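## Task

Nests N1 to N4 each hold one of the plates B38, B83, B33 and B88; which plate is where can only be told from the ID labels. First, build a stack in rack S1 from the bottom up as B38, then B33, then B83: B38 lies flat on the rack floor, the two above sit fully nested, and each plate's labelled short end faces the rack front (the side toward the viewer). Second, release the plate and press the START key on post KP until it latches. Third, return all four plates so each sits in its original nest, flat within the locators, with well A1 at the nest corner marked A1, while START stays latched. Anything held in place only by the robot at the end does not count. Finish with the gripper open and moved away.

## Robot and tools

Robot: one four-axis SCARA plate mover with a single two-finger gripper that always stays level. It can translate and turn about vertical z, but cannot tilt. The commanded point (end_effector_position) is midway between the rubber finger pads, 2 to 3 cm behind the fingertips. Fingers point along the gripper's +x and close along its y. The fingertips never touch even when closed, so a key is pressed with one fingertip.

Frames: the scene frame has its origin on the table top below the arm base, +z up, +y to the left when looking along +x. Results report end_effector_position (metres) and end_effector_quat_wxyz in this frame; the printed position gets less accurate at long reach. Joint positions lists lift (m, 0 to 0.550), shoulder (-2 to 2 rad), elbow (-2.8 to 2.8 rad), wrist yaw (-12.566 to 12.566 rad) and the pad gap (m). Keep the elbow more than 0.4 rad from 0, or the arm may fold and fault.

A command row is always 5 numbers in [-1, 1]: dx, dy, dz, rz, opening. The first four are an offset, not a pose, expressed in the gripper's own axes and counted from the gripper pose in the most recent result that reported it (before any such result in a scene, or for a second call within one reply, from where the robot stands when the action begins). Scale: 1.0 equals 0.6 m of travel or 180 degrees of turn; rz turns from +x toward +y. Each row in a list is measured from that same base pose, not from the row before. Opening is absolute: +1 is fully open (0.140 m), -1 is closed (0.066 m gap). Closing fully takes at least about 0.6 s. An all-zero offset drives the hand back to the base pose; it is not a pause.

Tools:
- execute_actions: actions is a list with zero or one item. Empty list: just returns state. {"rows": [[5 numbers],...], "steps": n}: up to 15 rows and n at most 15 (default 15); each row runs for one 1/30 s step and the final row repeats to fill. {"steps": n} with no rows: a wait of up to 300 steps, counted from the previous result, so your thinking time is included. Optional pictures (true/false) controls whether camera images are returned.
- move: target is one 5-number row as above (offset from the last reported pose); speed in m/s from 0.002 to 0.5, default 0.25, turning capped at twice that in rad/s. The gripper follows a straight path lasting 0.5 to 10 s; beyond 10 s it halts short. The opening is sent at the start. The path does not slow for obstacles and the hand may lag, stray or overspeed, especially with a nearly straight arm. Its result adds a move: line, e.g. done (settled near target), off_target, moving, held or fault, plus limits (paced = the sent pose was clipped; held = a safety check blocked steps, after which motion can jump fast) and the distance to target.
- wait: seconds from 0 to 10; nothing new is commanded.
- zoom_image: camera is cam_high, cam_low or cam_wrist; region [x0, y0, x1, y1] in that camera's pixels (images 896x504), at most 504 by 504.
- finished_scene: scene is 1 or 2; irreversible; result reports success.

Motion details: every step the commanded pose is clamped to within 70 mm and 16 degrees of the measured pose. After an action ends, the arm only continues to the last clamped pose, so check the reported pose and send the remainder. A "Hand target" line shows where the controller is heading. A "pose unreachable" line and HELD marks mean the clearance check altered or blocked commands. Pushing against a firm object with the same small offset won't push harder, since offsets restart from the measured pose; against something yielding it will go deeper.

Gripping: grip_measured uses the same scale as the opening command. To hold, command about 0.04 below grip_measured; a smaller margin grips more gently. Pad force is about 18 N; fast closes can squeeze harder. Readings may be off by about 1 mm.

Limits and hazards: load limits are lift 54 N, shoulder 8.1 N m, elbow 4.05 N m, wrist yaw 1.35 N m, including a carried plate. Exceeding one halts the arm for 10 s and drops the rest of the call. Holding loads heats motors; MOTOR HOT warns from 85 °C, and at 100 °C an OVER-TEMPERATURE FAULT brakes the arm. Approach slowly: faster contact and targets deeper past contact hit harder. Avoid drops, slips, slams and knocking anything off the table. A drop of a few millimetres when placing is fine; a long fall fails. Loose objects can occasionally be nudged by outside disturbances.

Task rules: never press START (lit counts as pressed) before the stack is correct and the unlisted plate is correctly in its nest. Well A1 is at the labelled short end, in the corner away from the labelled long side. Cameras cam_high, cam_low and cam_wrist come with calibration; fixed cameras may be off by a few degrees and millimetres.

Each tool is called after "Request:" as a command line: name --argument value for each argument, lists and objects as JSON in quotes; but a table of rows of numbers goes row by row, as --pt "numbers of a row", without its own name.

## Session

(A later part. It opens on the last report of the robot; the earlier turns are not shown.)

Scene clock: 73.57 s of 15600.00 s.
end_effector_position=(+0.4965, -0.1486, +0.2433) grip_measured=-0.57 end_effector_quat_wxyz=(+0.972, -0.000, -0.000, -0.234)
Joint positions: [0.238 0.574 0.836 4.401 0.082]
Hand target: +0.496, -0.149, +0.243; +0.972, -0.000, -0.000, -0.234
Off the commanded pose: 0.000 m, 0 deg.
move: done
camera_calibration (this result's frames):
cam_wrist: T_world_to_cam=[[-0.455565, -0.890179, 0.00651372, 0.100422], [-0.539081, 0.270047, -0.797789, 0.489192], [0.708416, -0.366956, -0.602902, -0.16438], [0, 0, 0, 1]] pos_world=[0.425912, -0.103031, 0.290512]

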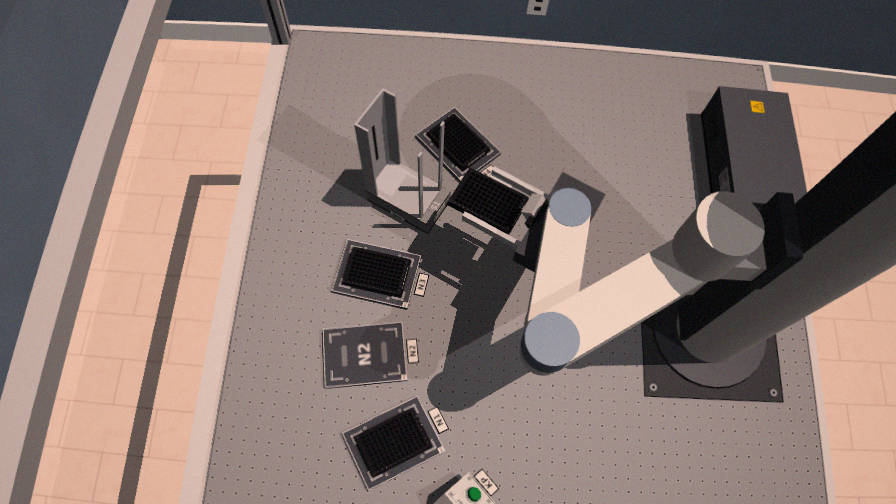

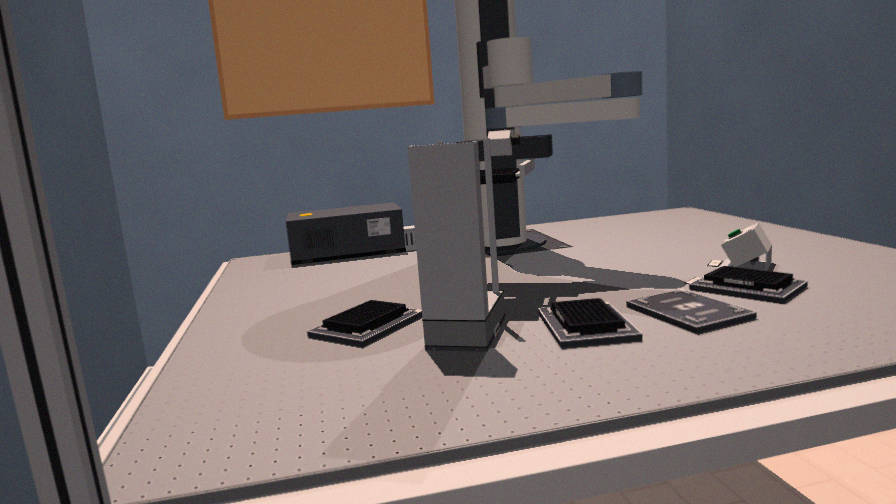

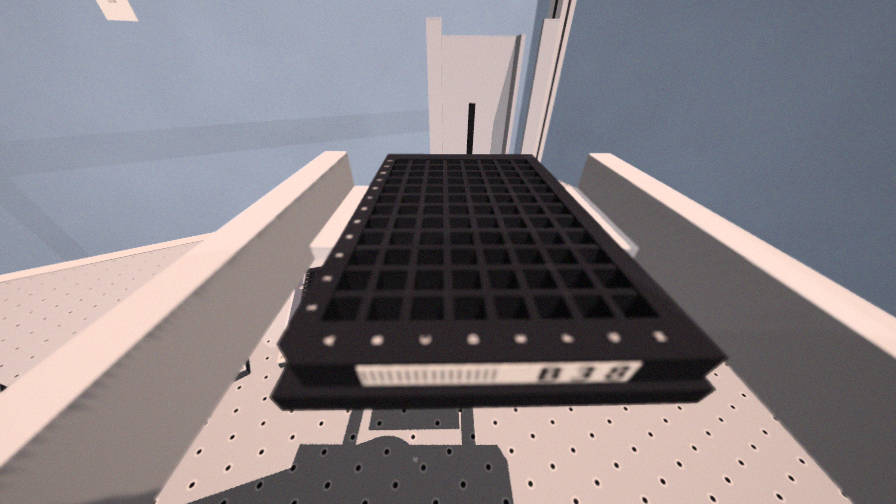

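Request:
move --target '[0,-0.035,0.16,0,-0.61]'

Request:
move --target '[0.33,0,0,0,-0.61]'

Request:
zoom_image --camera "cam_high" --region '[320, 60, 520, 240]'

Request:
zoom_image --camera "cam_low" --region '[360, 60, 580, 200]'

Scene clock: 82.37 s of 15600.00 s.
end_effector_position=(+0.4869, -0.1674, +0.3394) grip_measured=-0.57 end_effector_quat_wxyz=(+0.972, -0.000, -0.000, -0.234)
Joint positions: [0.334 0.476 0.835 4.5   0.082]
Hand target: +0.487, -0.167, +0.339; +0.972, -0.000, -0.000, -0.234
Off the commanded pose: 0.000 m, 0 deg.
After step 90, 5.00 s passed at rest.
move: done
camera_calibration (this result's frames):
cam_wrist: T_world_to_cam=[[-0.455967, -0.889973, 0.00651372, 0.0789308], [-0.538959, 0.27029, -0.797789, 0.565696], [0.70825, -0.367276, -0.602902, -0.106527], [0, 0, 0, 1]] pos_world=[0.416324, -0.121781, 0.386567]

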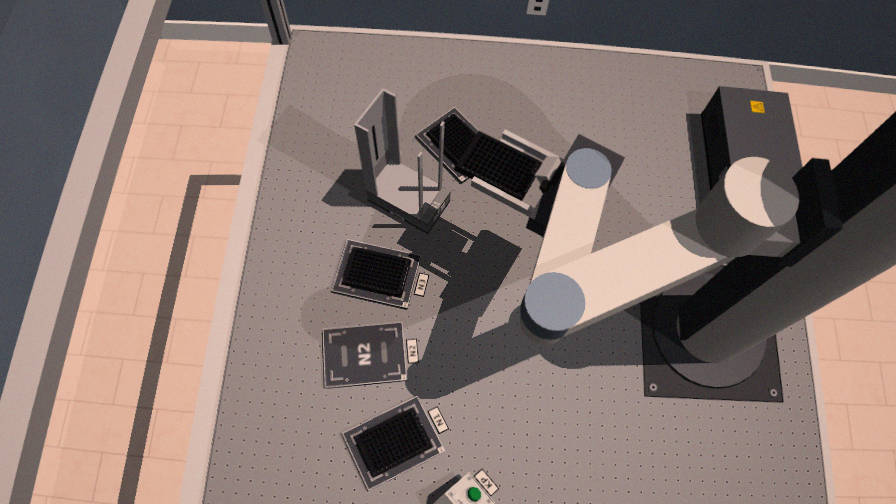

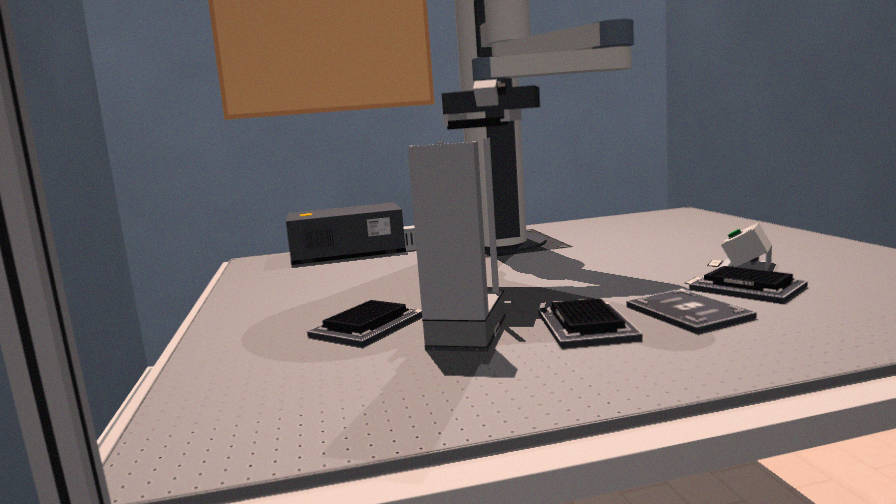

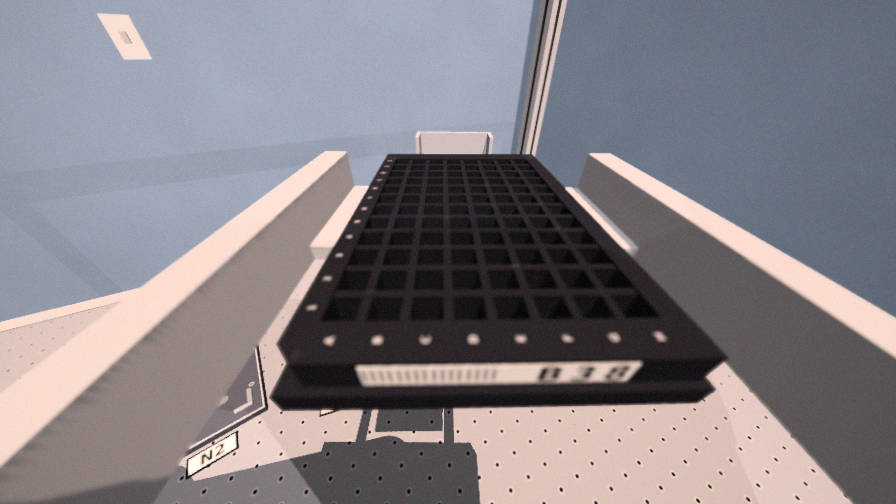

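Scene clock: 83.60 s of 15600.00 s.
end_effector_position=(+0.6632, -0.2574, +0.3394) grip_measured=-0.57 end_effector_quat_wxyz=(+0.972, -0.000, -0.000, -0.234)
Joint positions: [0.334 0.11  1.824 3.877 0.082]
Hand target: +0.663, -0.257, +0.339; +0.972, -0.000, -0.000, -0.234
Off the commanded pose: 0.000 m, 0 deg.
move: done
camera_calibration (this result's frames):
cam_wrist: T_world_to_cam=[[-0.455856, -0.89003, 0.00651372, 0.0790895], [-0.538992, 0.270223, -0.797789, 0.685081], [0.708295, -0.367188, -0.602902, -0.264487], [0, 0, 0, 1]] pos_world=[0.592642, -0.211849, 0.386576]

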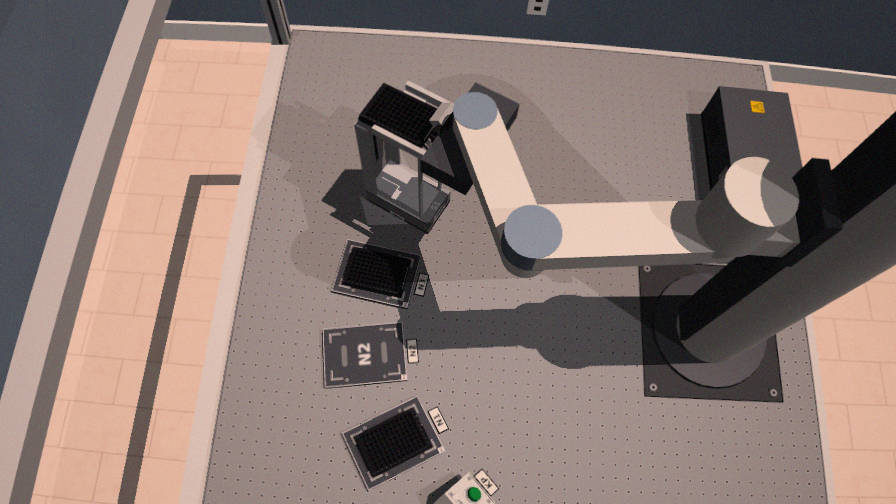

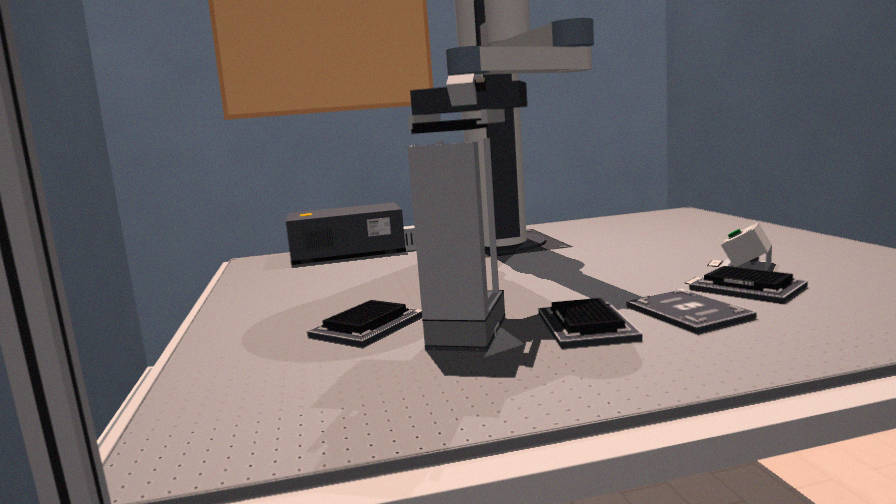

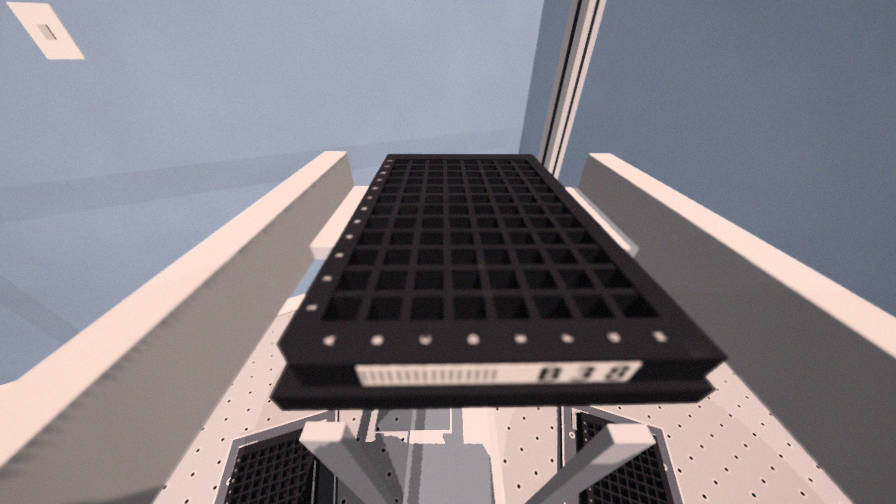

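Region (320, 60, 520, 240) of cam_high's 896x504 image, scaled by 2.520, with more detail than that image has; it fills the top 454 rows of this view, and the rest is white.

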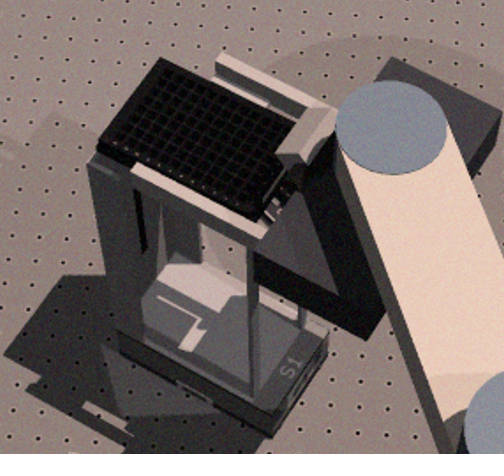

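Region (360, 60, 580, 200) of cam_low's 896x504 image, scaled by 2.291, with more detail than that image has; it fills the top 321 rows of this view, and the rest is white.

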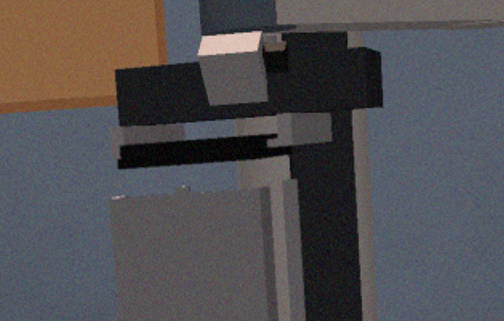

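Request:
move --target '[0.01,0.0023,-0.025,0,-0.61]' --speed 0.05

Request:
zoom_image --camera "cam_high" --region '[340, 70, 460, 170]'

Scene clock: 90.60 s of 15600.00 s.
end_effector_position=(+0.6692, -0.2588, +0.3243) grip_measured=-0.57 end_effector_quat_wxyz=(+0.972, -0.000, -0.000, -0.234)
Joint positions: [0.319 0.097 1.862 3.852 0.082]
Hand target: +0.669, -0.259, +0.324; +0.972, -0.000, -0.000, -0.234
Off the commanded pose: 0.000 m, 0 deg.
After step 90, 3.30 s passed at rest.
move: done
camera_calibration (this result's frames):
cam_wrist: T_world_to_cam=[[-0.455566, -0.890178, 0.00651372, 0.0804493], [-0.53908, 0.270047, -0.797789, 0.676682], [0.708415, -0.366957, -0.602902, -0.278369], [0, 0, 0, 1]] pos_world=[0.598637, -0.213271, 0.371496]

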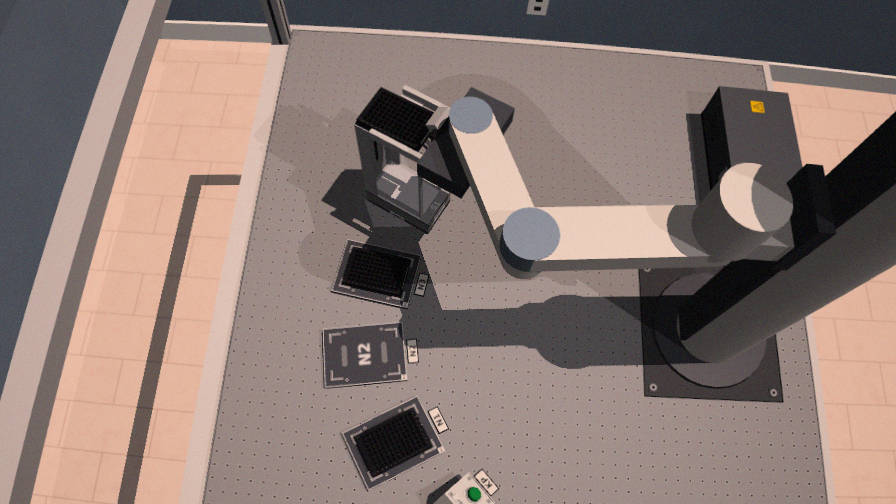

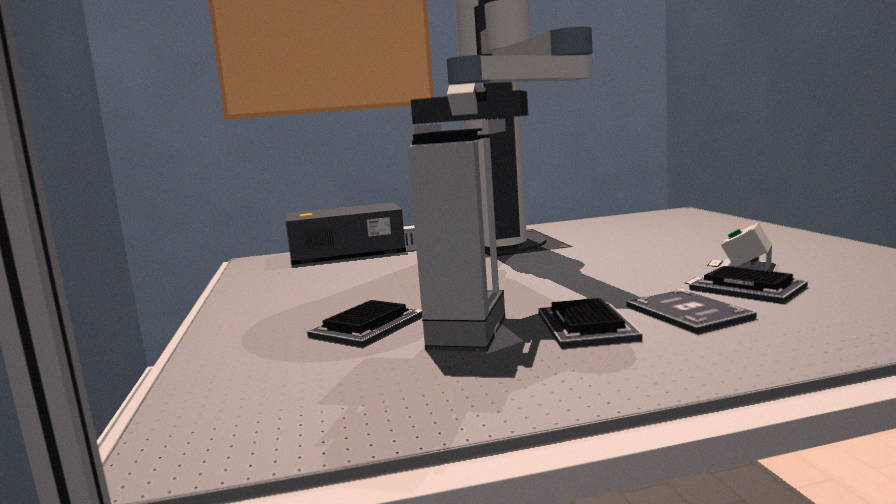

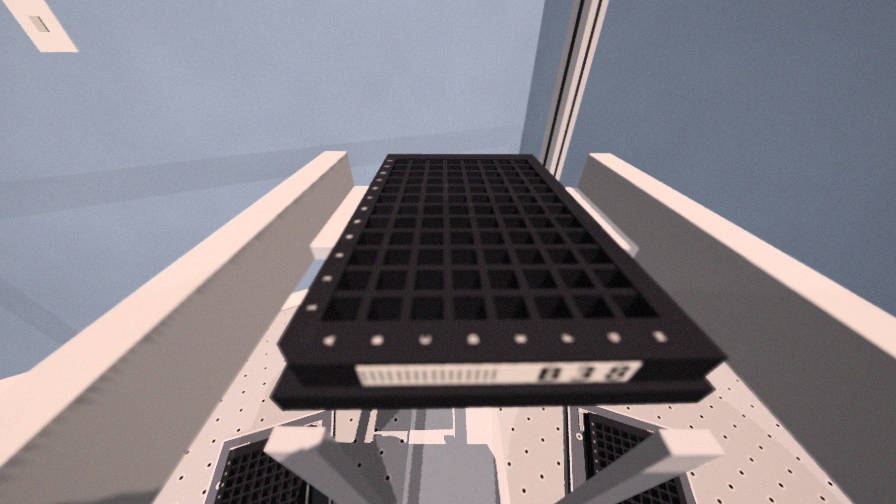

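Region (340, 70, 460, 170) of cam_high's 896x504 image, scaled by 4.200, with more detail than that image has.

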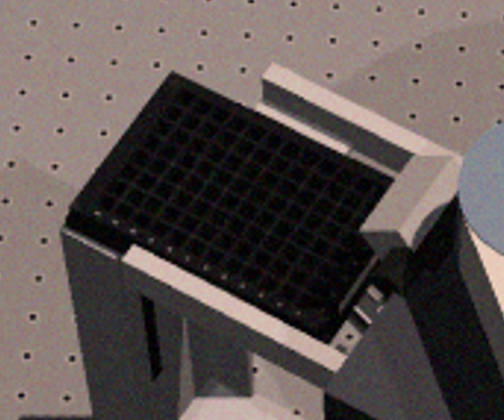

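Request:
move --target '[0.002,0,-0.04,0,-0.61]' --speed 0.02

Scene clock: 96.23 s of 15600.00 s.
end_effector_position=(+0.6696, -0.2603, +0.3004) grip_measured=-0.58 end_effector_quat_wxyz=(+0.972, -0.000, -0.000, -0.236)
Joint positions: [0.295 0.092 1.869 3.845 0.082]
Hand target: +0.670, -0.259, +0.300; +0.972, -0.000, -0.000, -0.234
Off the commanded pose: 0.001 m, 0 deg.
After step 90, 1.20 s passed at rest.
move: done
camera_calibration (this result's frames):
cam_wrist: T_world_to_cam=[[-0.459364, -0.888224, 0.00651372, 0.0825746], [-0.537922, 0.272347, -0.797789, 0.658093], [0.706841, -0.369979, -0.602902, -0.293352], [0, 0, 0, 1]] pos_world=[0.599288, -0.214419, 0.347618]

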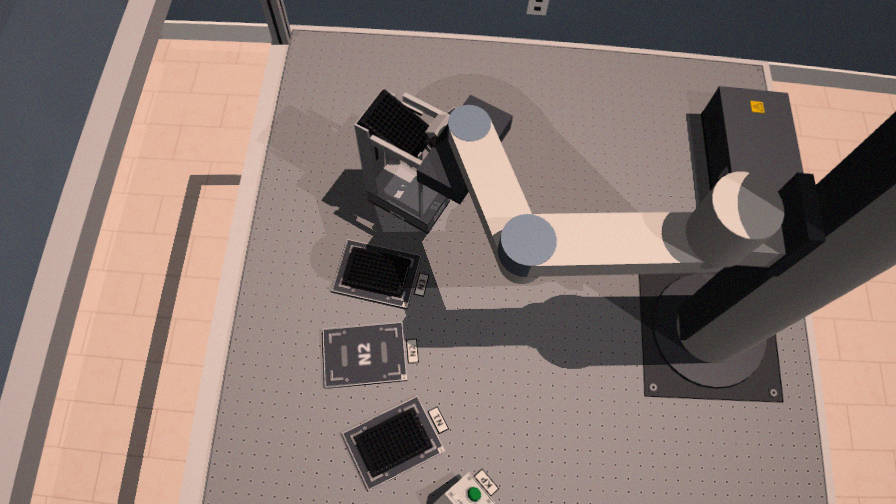

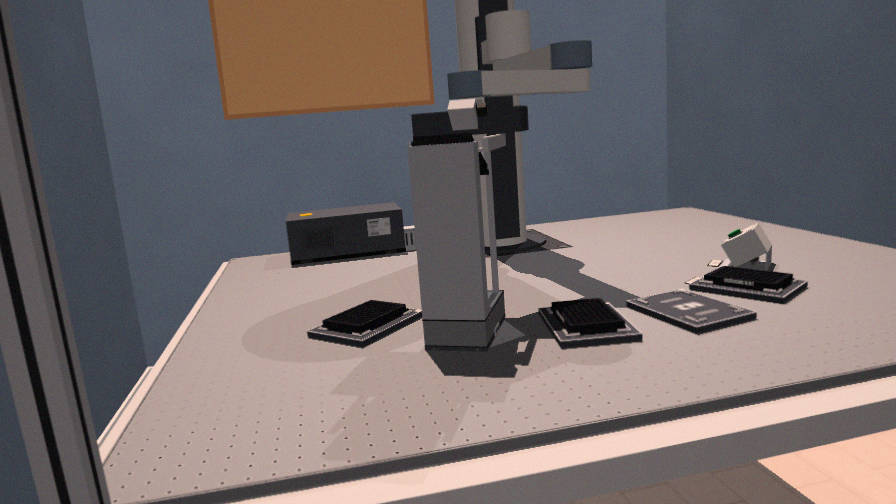

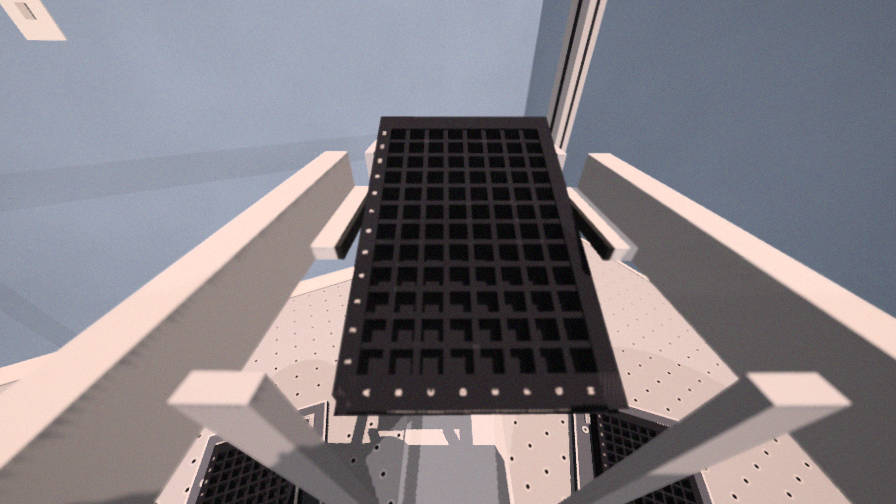

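Request:
move --target '[0,0,0.08,0,-0.62]' --speed 0.03

Request:
move --target '[-0.022,0,0,0,-0.62]' --speed 0.03

Request:
move --target '[0,0,-0.045,0,-0.62]' --speed 0.015

Scene clock: 103.03 s of 15600.00 s.
end_effector_position=(+0.6696, -0.2603, +0.3485) grip_measured=-0.58 end_effector_quat_wxyz=(+0.972, -0.000, -0.000, -0.236)
Joint positions: [0.343 0.092 1.869 3.845 0.082]
Hand target: +0.670, -0.260, +0.348; +0.972, -0.000, -0.000, -0.236
Off the commanded pose: 0.000 m, 0 deg.
After step 90, 1.97 s passed at rest.
move: done
camera_calibration (this result's frames):
cam_wrist: T_world_to_cam=[[-0.459475, -0.888167, 0.00651372, 0.0822615], [-0.537888, 0.272414, -0.797789, 0.696422], [0.706795, -0.370067, -0.602902, -0.26437], [0, 0, 0, 1]] pos_world=[0.59925, -0.214488, 0.395672]

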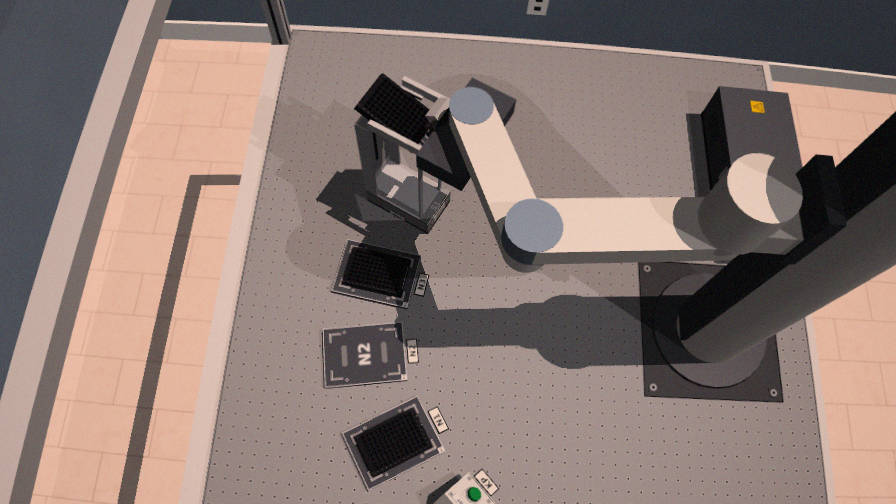

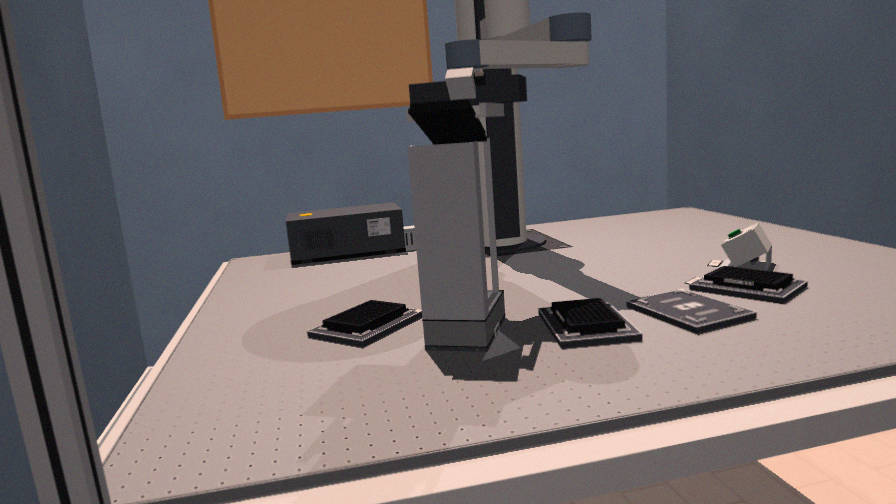

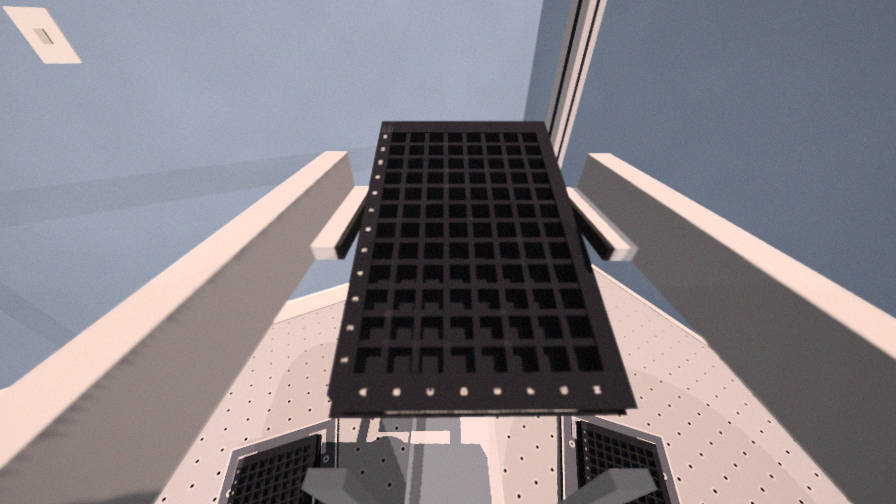

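Scene clock: 103.73 s of 15600.00 s.
end_effector_position=(+0.6581, -0.2547, +0.3486) grip_measured=-0.58 end_effector_quat_wxyz=(+0.971, -0.000, -0.000, -0.237)
Joint positions: [0.344 0.128 1.788 3.889 0.082]
Hand target: +0.658, -0.254, +0.348; +0.972, -0.000, -0.000, -0.236
Off the commanded pose: 0.000 m, 0 deg.
move: done
camera_calibration (this result's frames):
cam_wrist: T_world_to_cam=[[-0.461501, -0.887116, 0.00651372, 0.0836168], [-0.537265, 0.273641, -0.797789, 0.688696], [0.705949, -0.37168, -0.602902, -0.253943], [0, 0, 0, 1]] pos_world=[0.587872, -0.208663, 0.395786]

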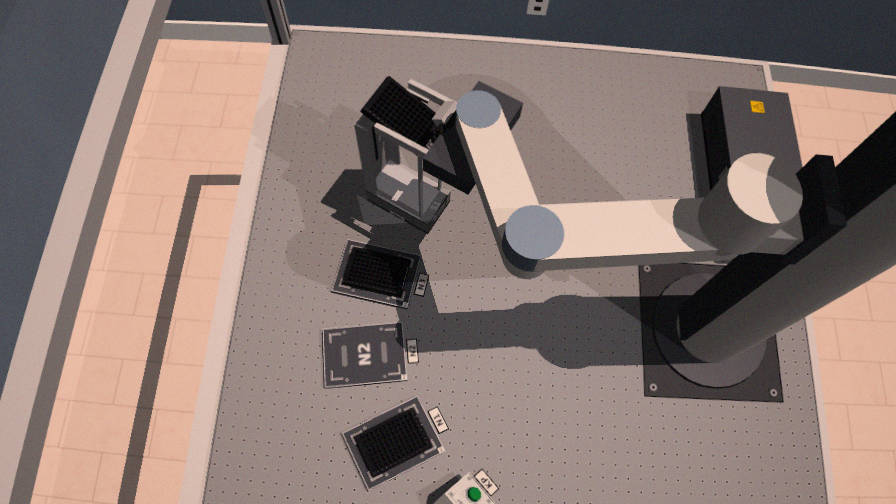

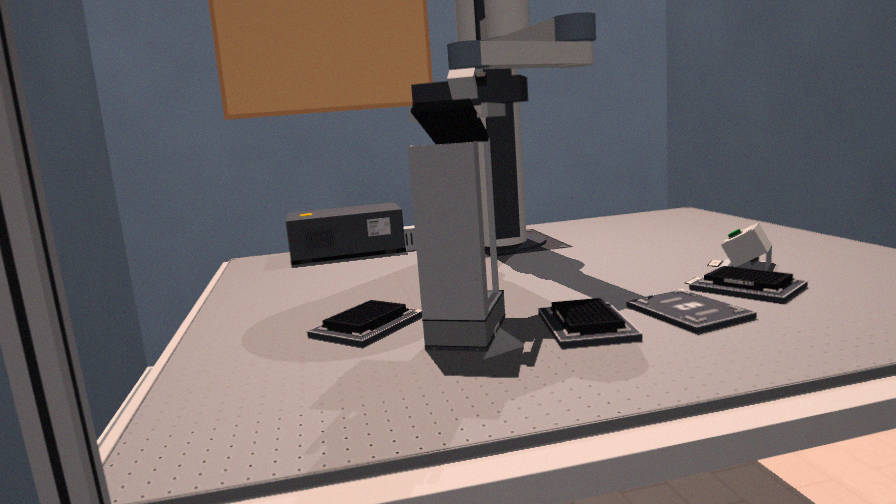

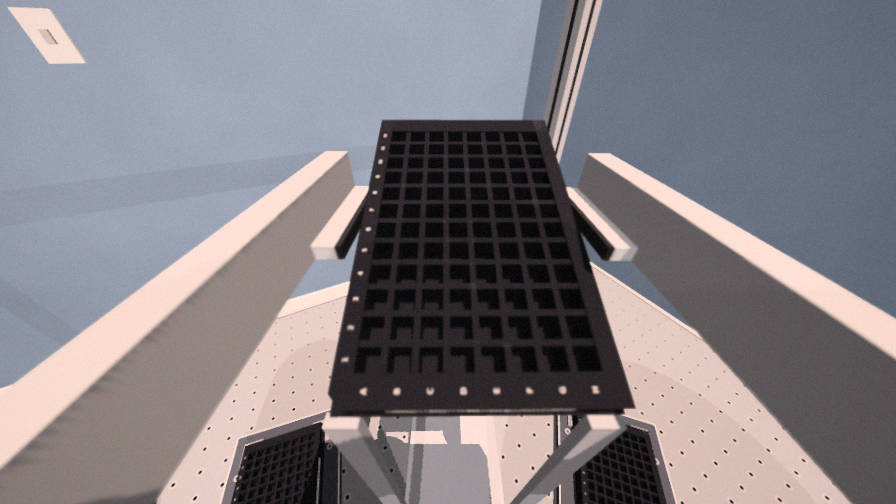

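Scene clock: 105.77 s of 15600.00 s.
end_effector_position=(+0.6588, -0.2549, +0.3218) grip_measured=-0.57 end_effector_quat_wxyz=(+0.971, -0.000, -0.000, -0.237)
Joint positions: [0.317 0.126 1.792 3.886 0.082]
Hand target: +0.658, -0.255, +0.322; +0.971, -0.000, -0.000, -0.237
Off the commanded pose: 0.001 m, 0 deg.
move: done
camera_calibration (this result's frames):
cam_wrist: T_world_to_cam=[[-0.461569, -0.88708, 0.00651372, 0.0838981], [-0.537244, 0.273683, -0.797789, 0.667717], [0.70592, -0.371734, -0.602902, -0.270644], [0, 0, 0, 1]] pos_world=[0.588504, -0.208926, 0.368979]

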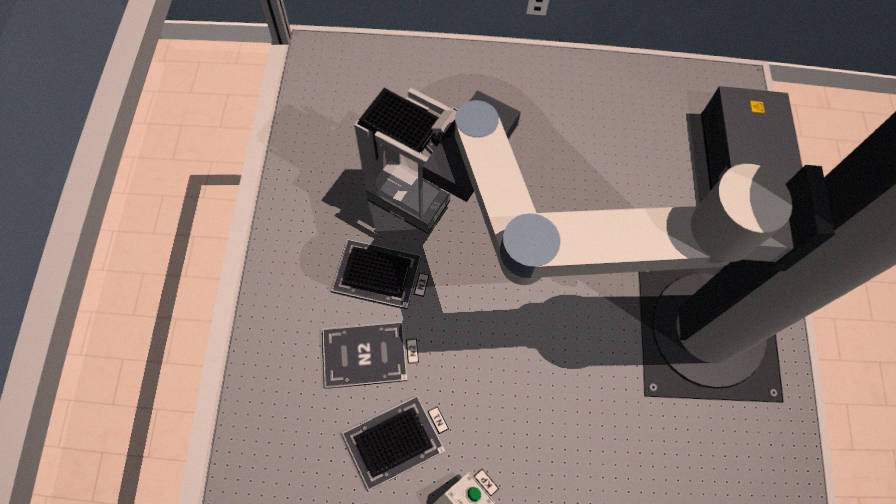

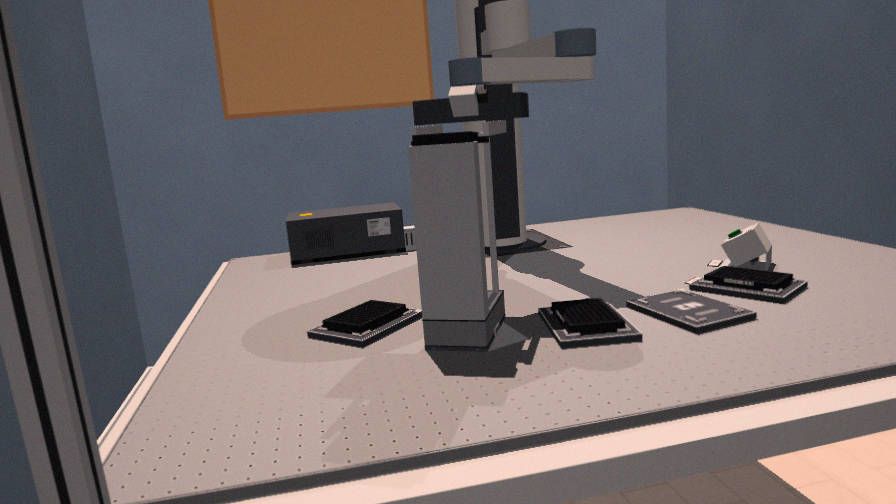

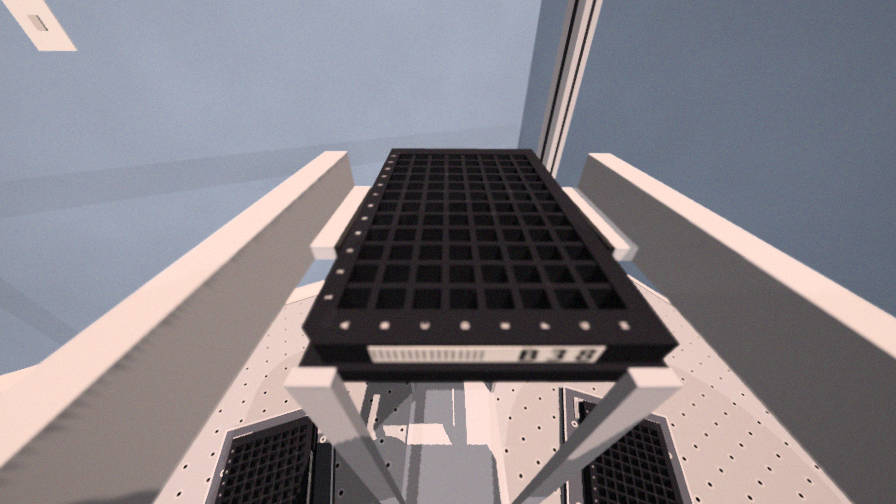

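Request:
zoom_image --camera "cam_high" --region '[345, 75, 445, 165]'

Request:
zoom_image --camera "cam_low" --region '[395, 110, 515, 170]'

Region (345, 75, 445, 165) of cam_high's 896x504 image, scaled by 5.040, with more detail than that image has; it fills the top 454 rows of this view, and the rest is white.

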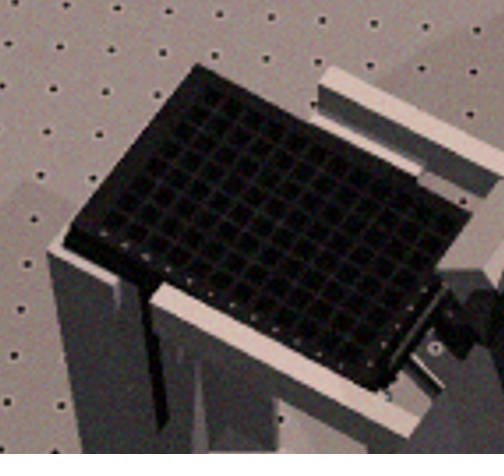

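Region (395, 110, 515, 170) of cam_low's 896x504 image, scaled by 4.200, with more detail than that image has.

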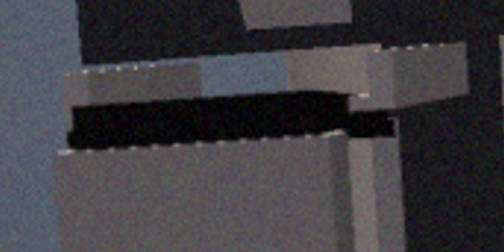

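Request:
move --target '[0.0005,-0.001,-0.01,-0.003,-0.62]' --speed 0.008

Request:
zoom_image --camera "cam_low" --region '[395, 110, 515, 170]'

Scene clock: 115.77 s of 15600.00 s.
end_effector_position=(+0.6593, -0.2549, +0.3158) grip_measured=-0.57 end_effector_quat_wxyz=(+0.971, -0.000, -0.000, -0.240)
Joint positions: [0.311 0.127 1.795 3.876 0.082]
Hand target: +0.659, -0.256, +0.316; +0.970, -0.000, -0.000, -0.242
Off the commanded pose: 0.001 m, 0 deg.
After step 90, 6.03 s passed at rest.
move: done
camera_calibration (this result's frames):
cam_wrist: T_world_to_cam=[[-0.466642, -0.884422, 0.00651372, 0.0882291], [-0.535667, 0.276755, -0.797789, 0.662987], [0.703779, -0.375771, -0.602902, -0.274235], [0, 0, 0, 1]] pos_world=[0.589313, -0.208503, 0.363012]

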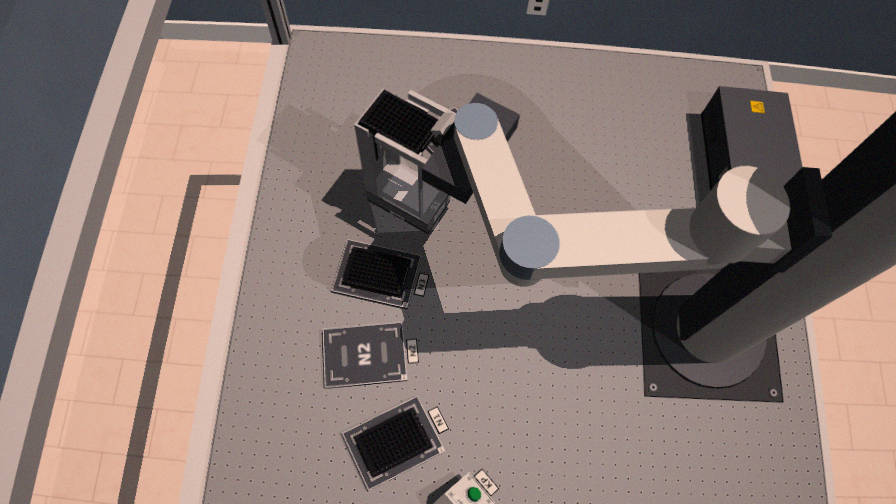

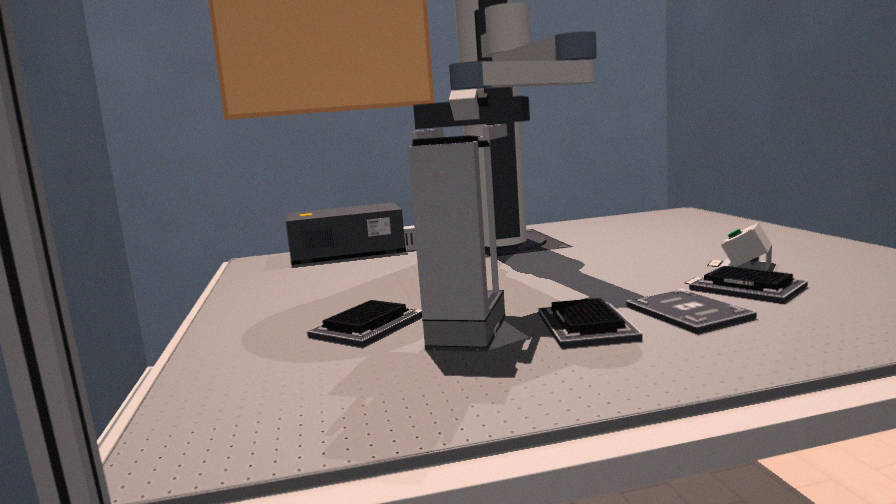

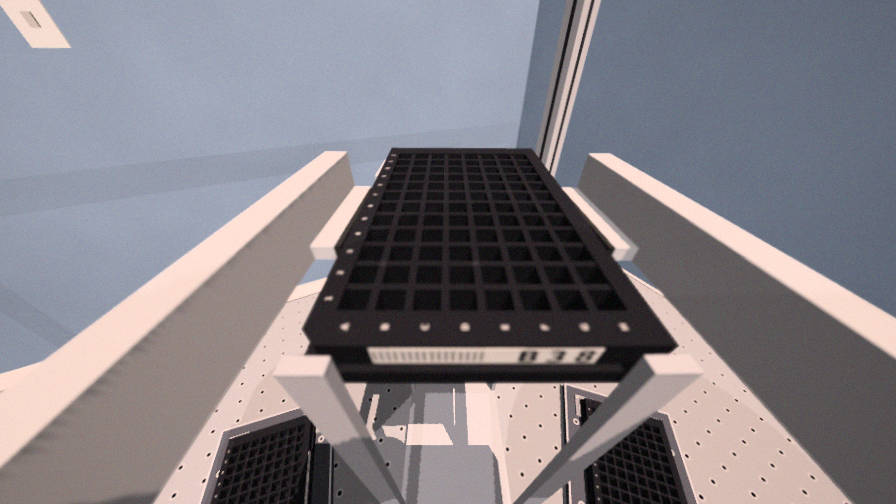

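Region (395, 110, 515, 170) of cam_low's 896x504 image, scaled by 4.200, with more detail than that image has.

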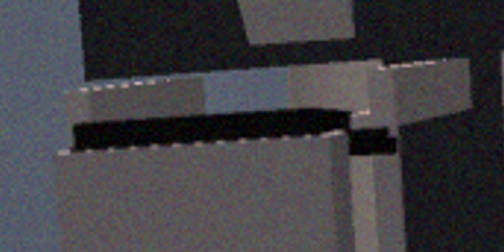

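Request:
move --target '[0,0,-0.36,0,-0.62]' --speed 0.06

Request:
zoom_image --camera "cam_high" --region '[340, 120, 480, 240]'

Request:
zoom_image --camera "cam_low" --region '[400, 230, 560, 360]'

Scene clock: 126.03 s of 15600.00 s.
end_effector_position=(+0.6594, -0.2548, +0.0997) grip_measured=-0.57 end_effector_quat_wxyz=(+0.971, -0.000, -0.000, -0.240)
Joint positions: [0.095 0.128 1.795 3.877 0.082]
Hand target: +0.659, -0.255, +0.100; +0.971, -0.000, -0.000, -0.240
Off the commanded pose: 0.000 m, 0 deg.
After step 90, 3.40 s passed at rest.
move: done
camera_calibration (this result's frames):
cam_wrist: T_world_to_cam=[[-0.466089, -0.884714, 0.00651372, 0.0893675], [-0.53584, 0.276421, -0.797789, 0.490644], [0.704014, -0.375331, -0.602902, -0.40458], [0, 0, 0, 1]] pos_world=[0.58939, -0.208411, 0.146926]

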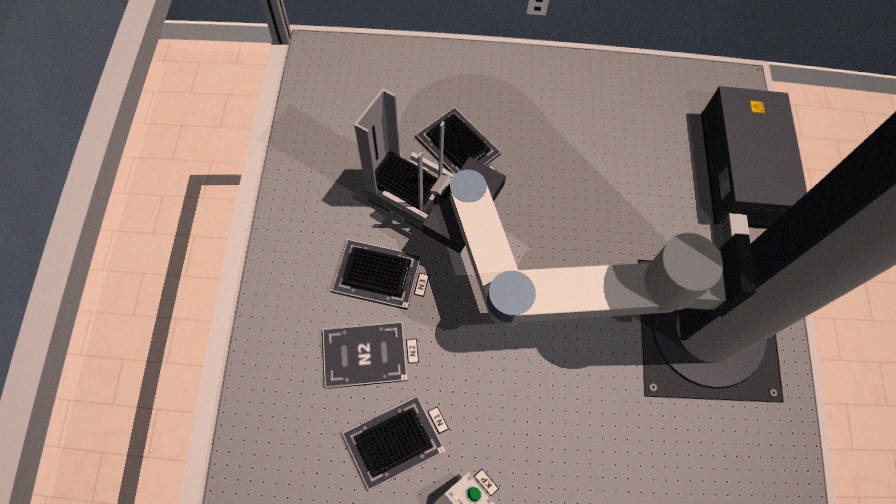

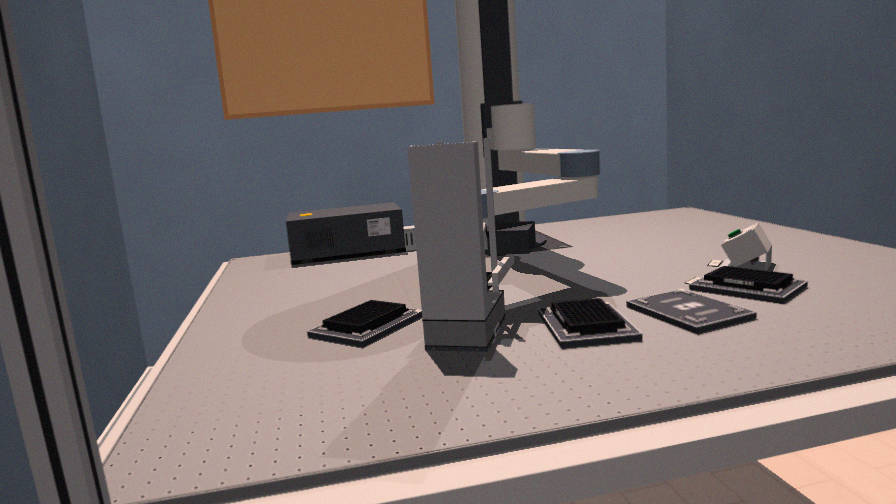

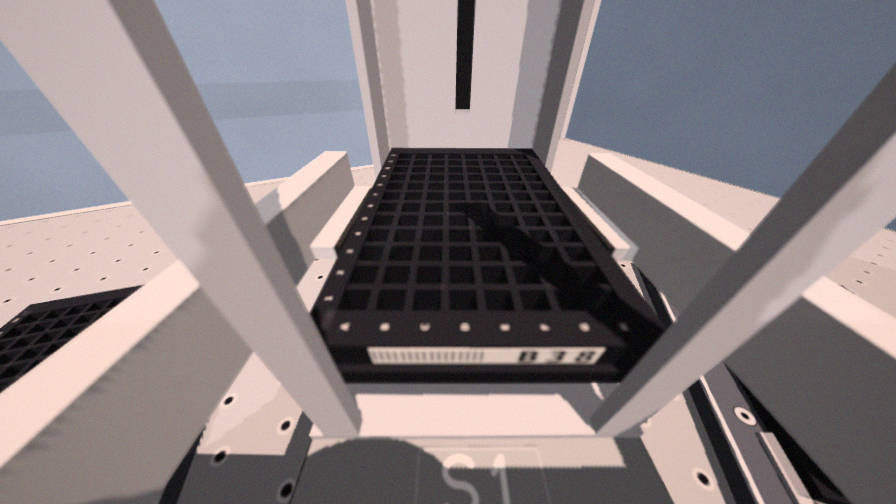

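Region (340, 120, 480, 240) of cam_high's 896x504 image, scaled by 3.600, with more detail than that image has; it fills the top 432 rows of this view, and the rest is white.

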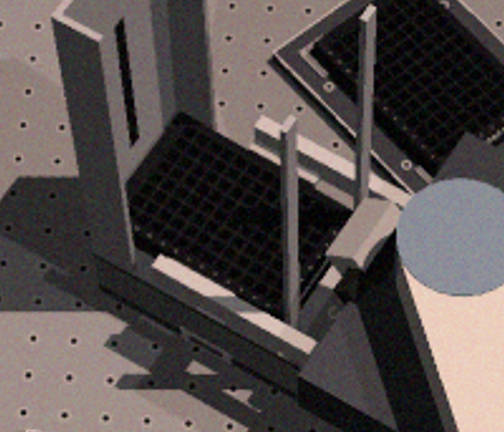

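Region (400, 230, 560, 360) of cam_low's 896x504 image, scaled by 3.150, with more detail than that image has; it fills the top 410 rows of this view, and the rest is white.

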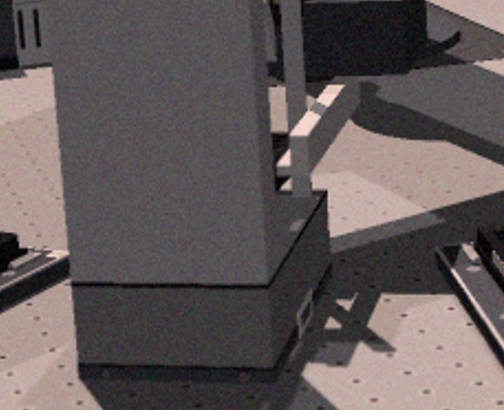

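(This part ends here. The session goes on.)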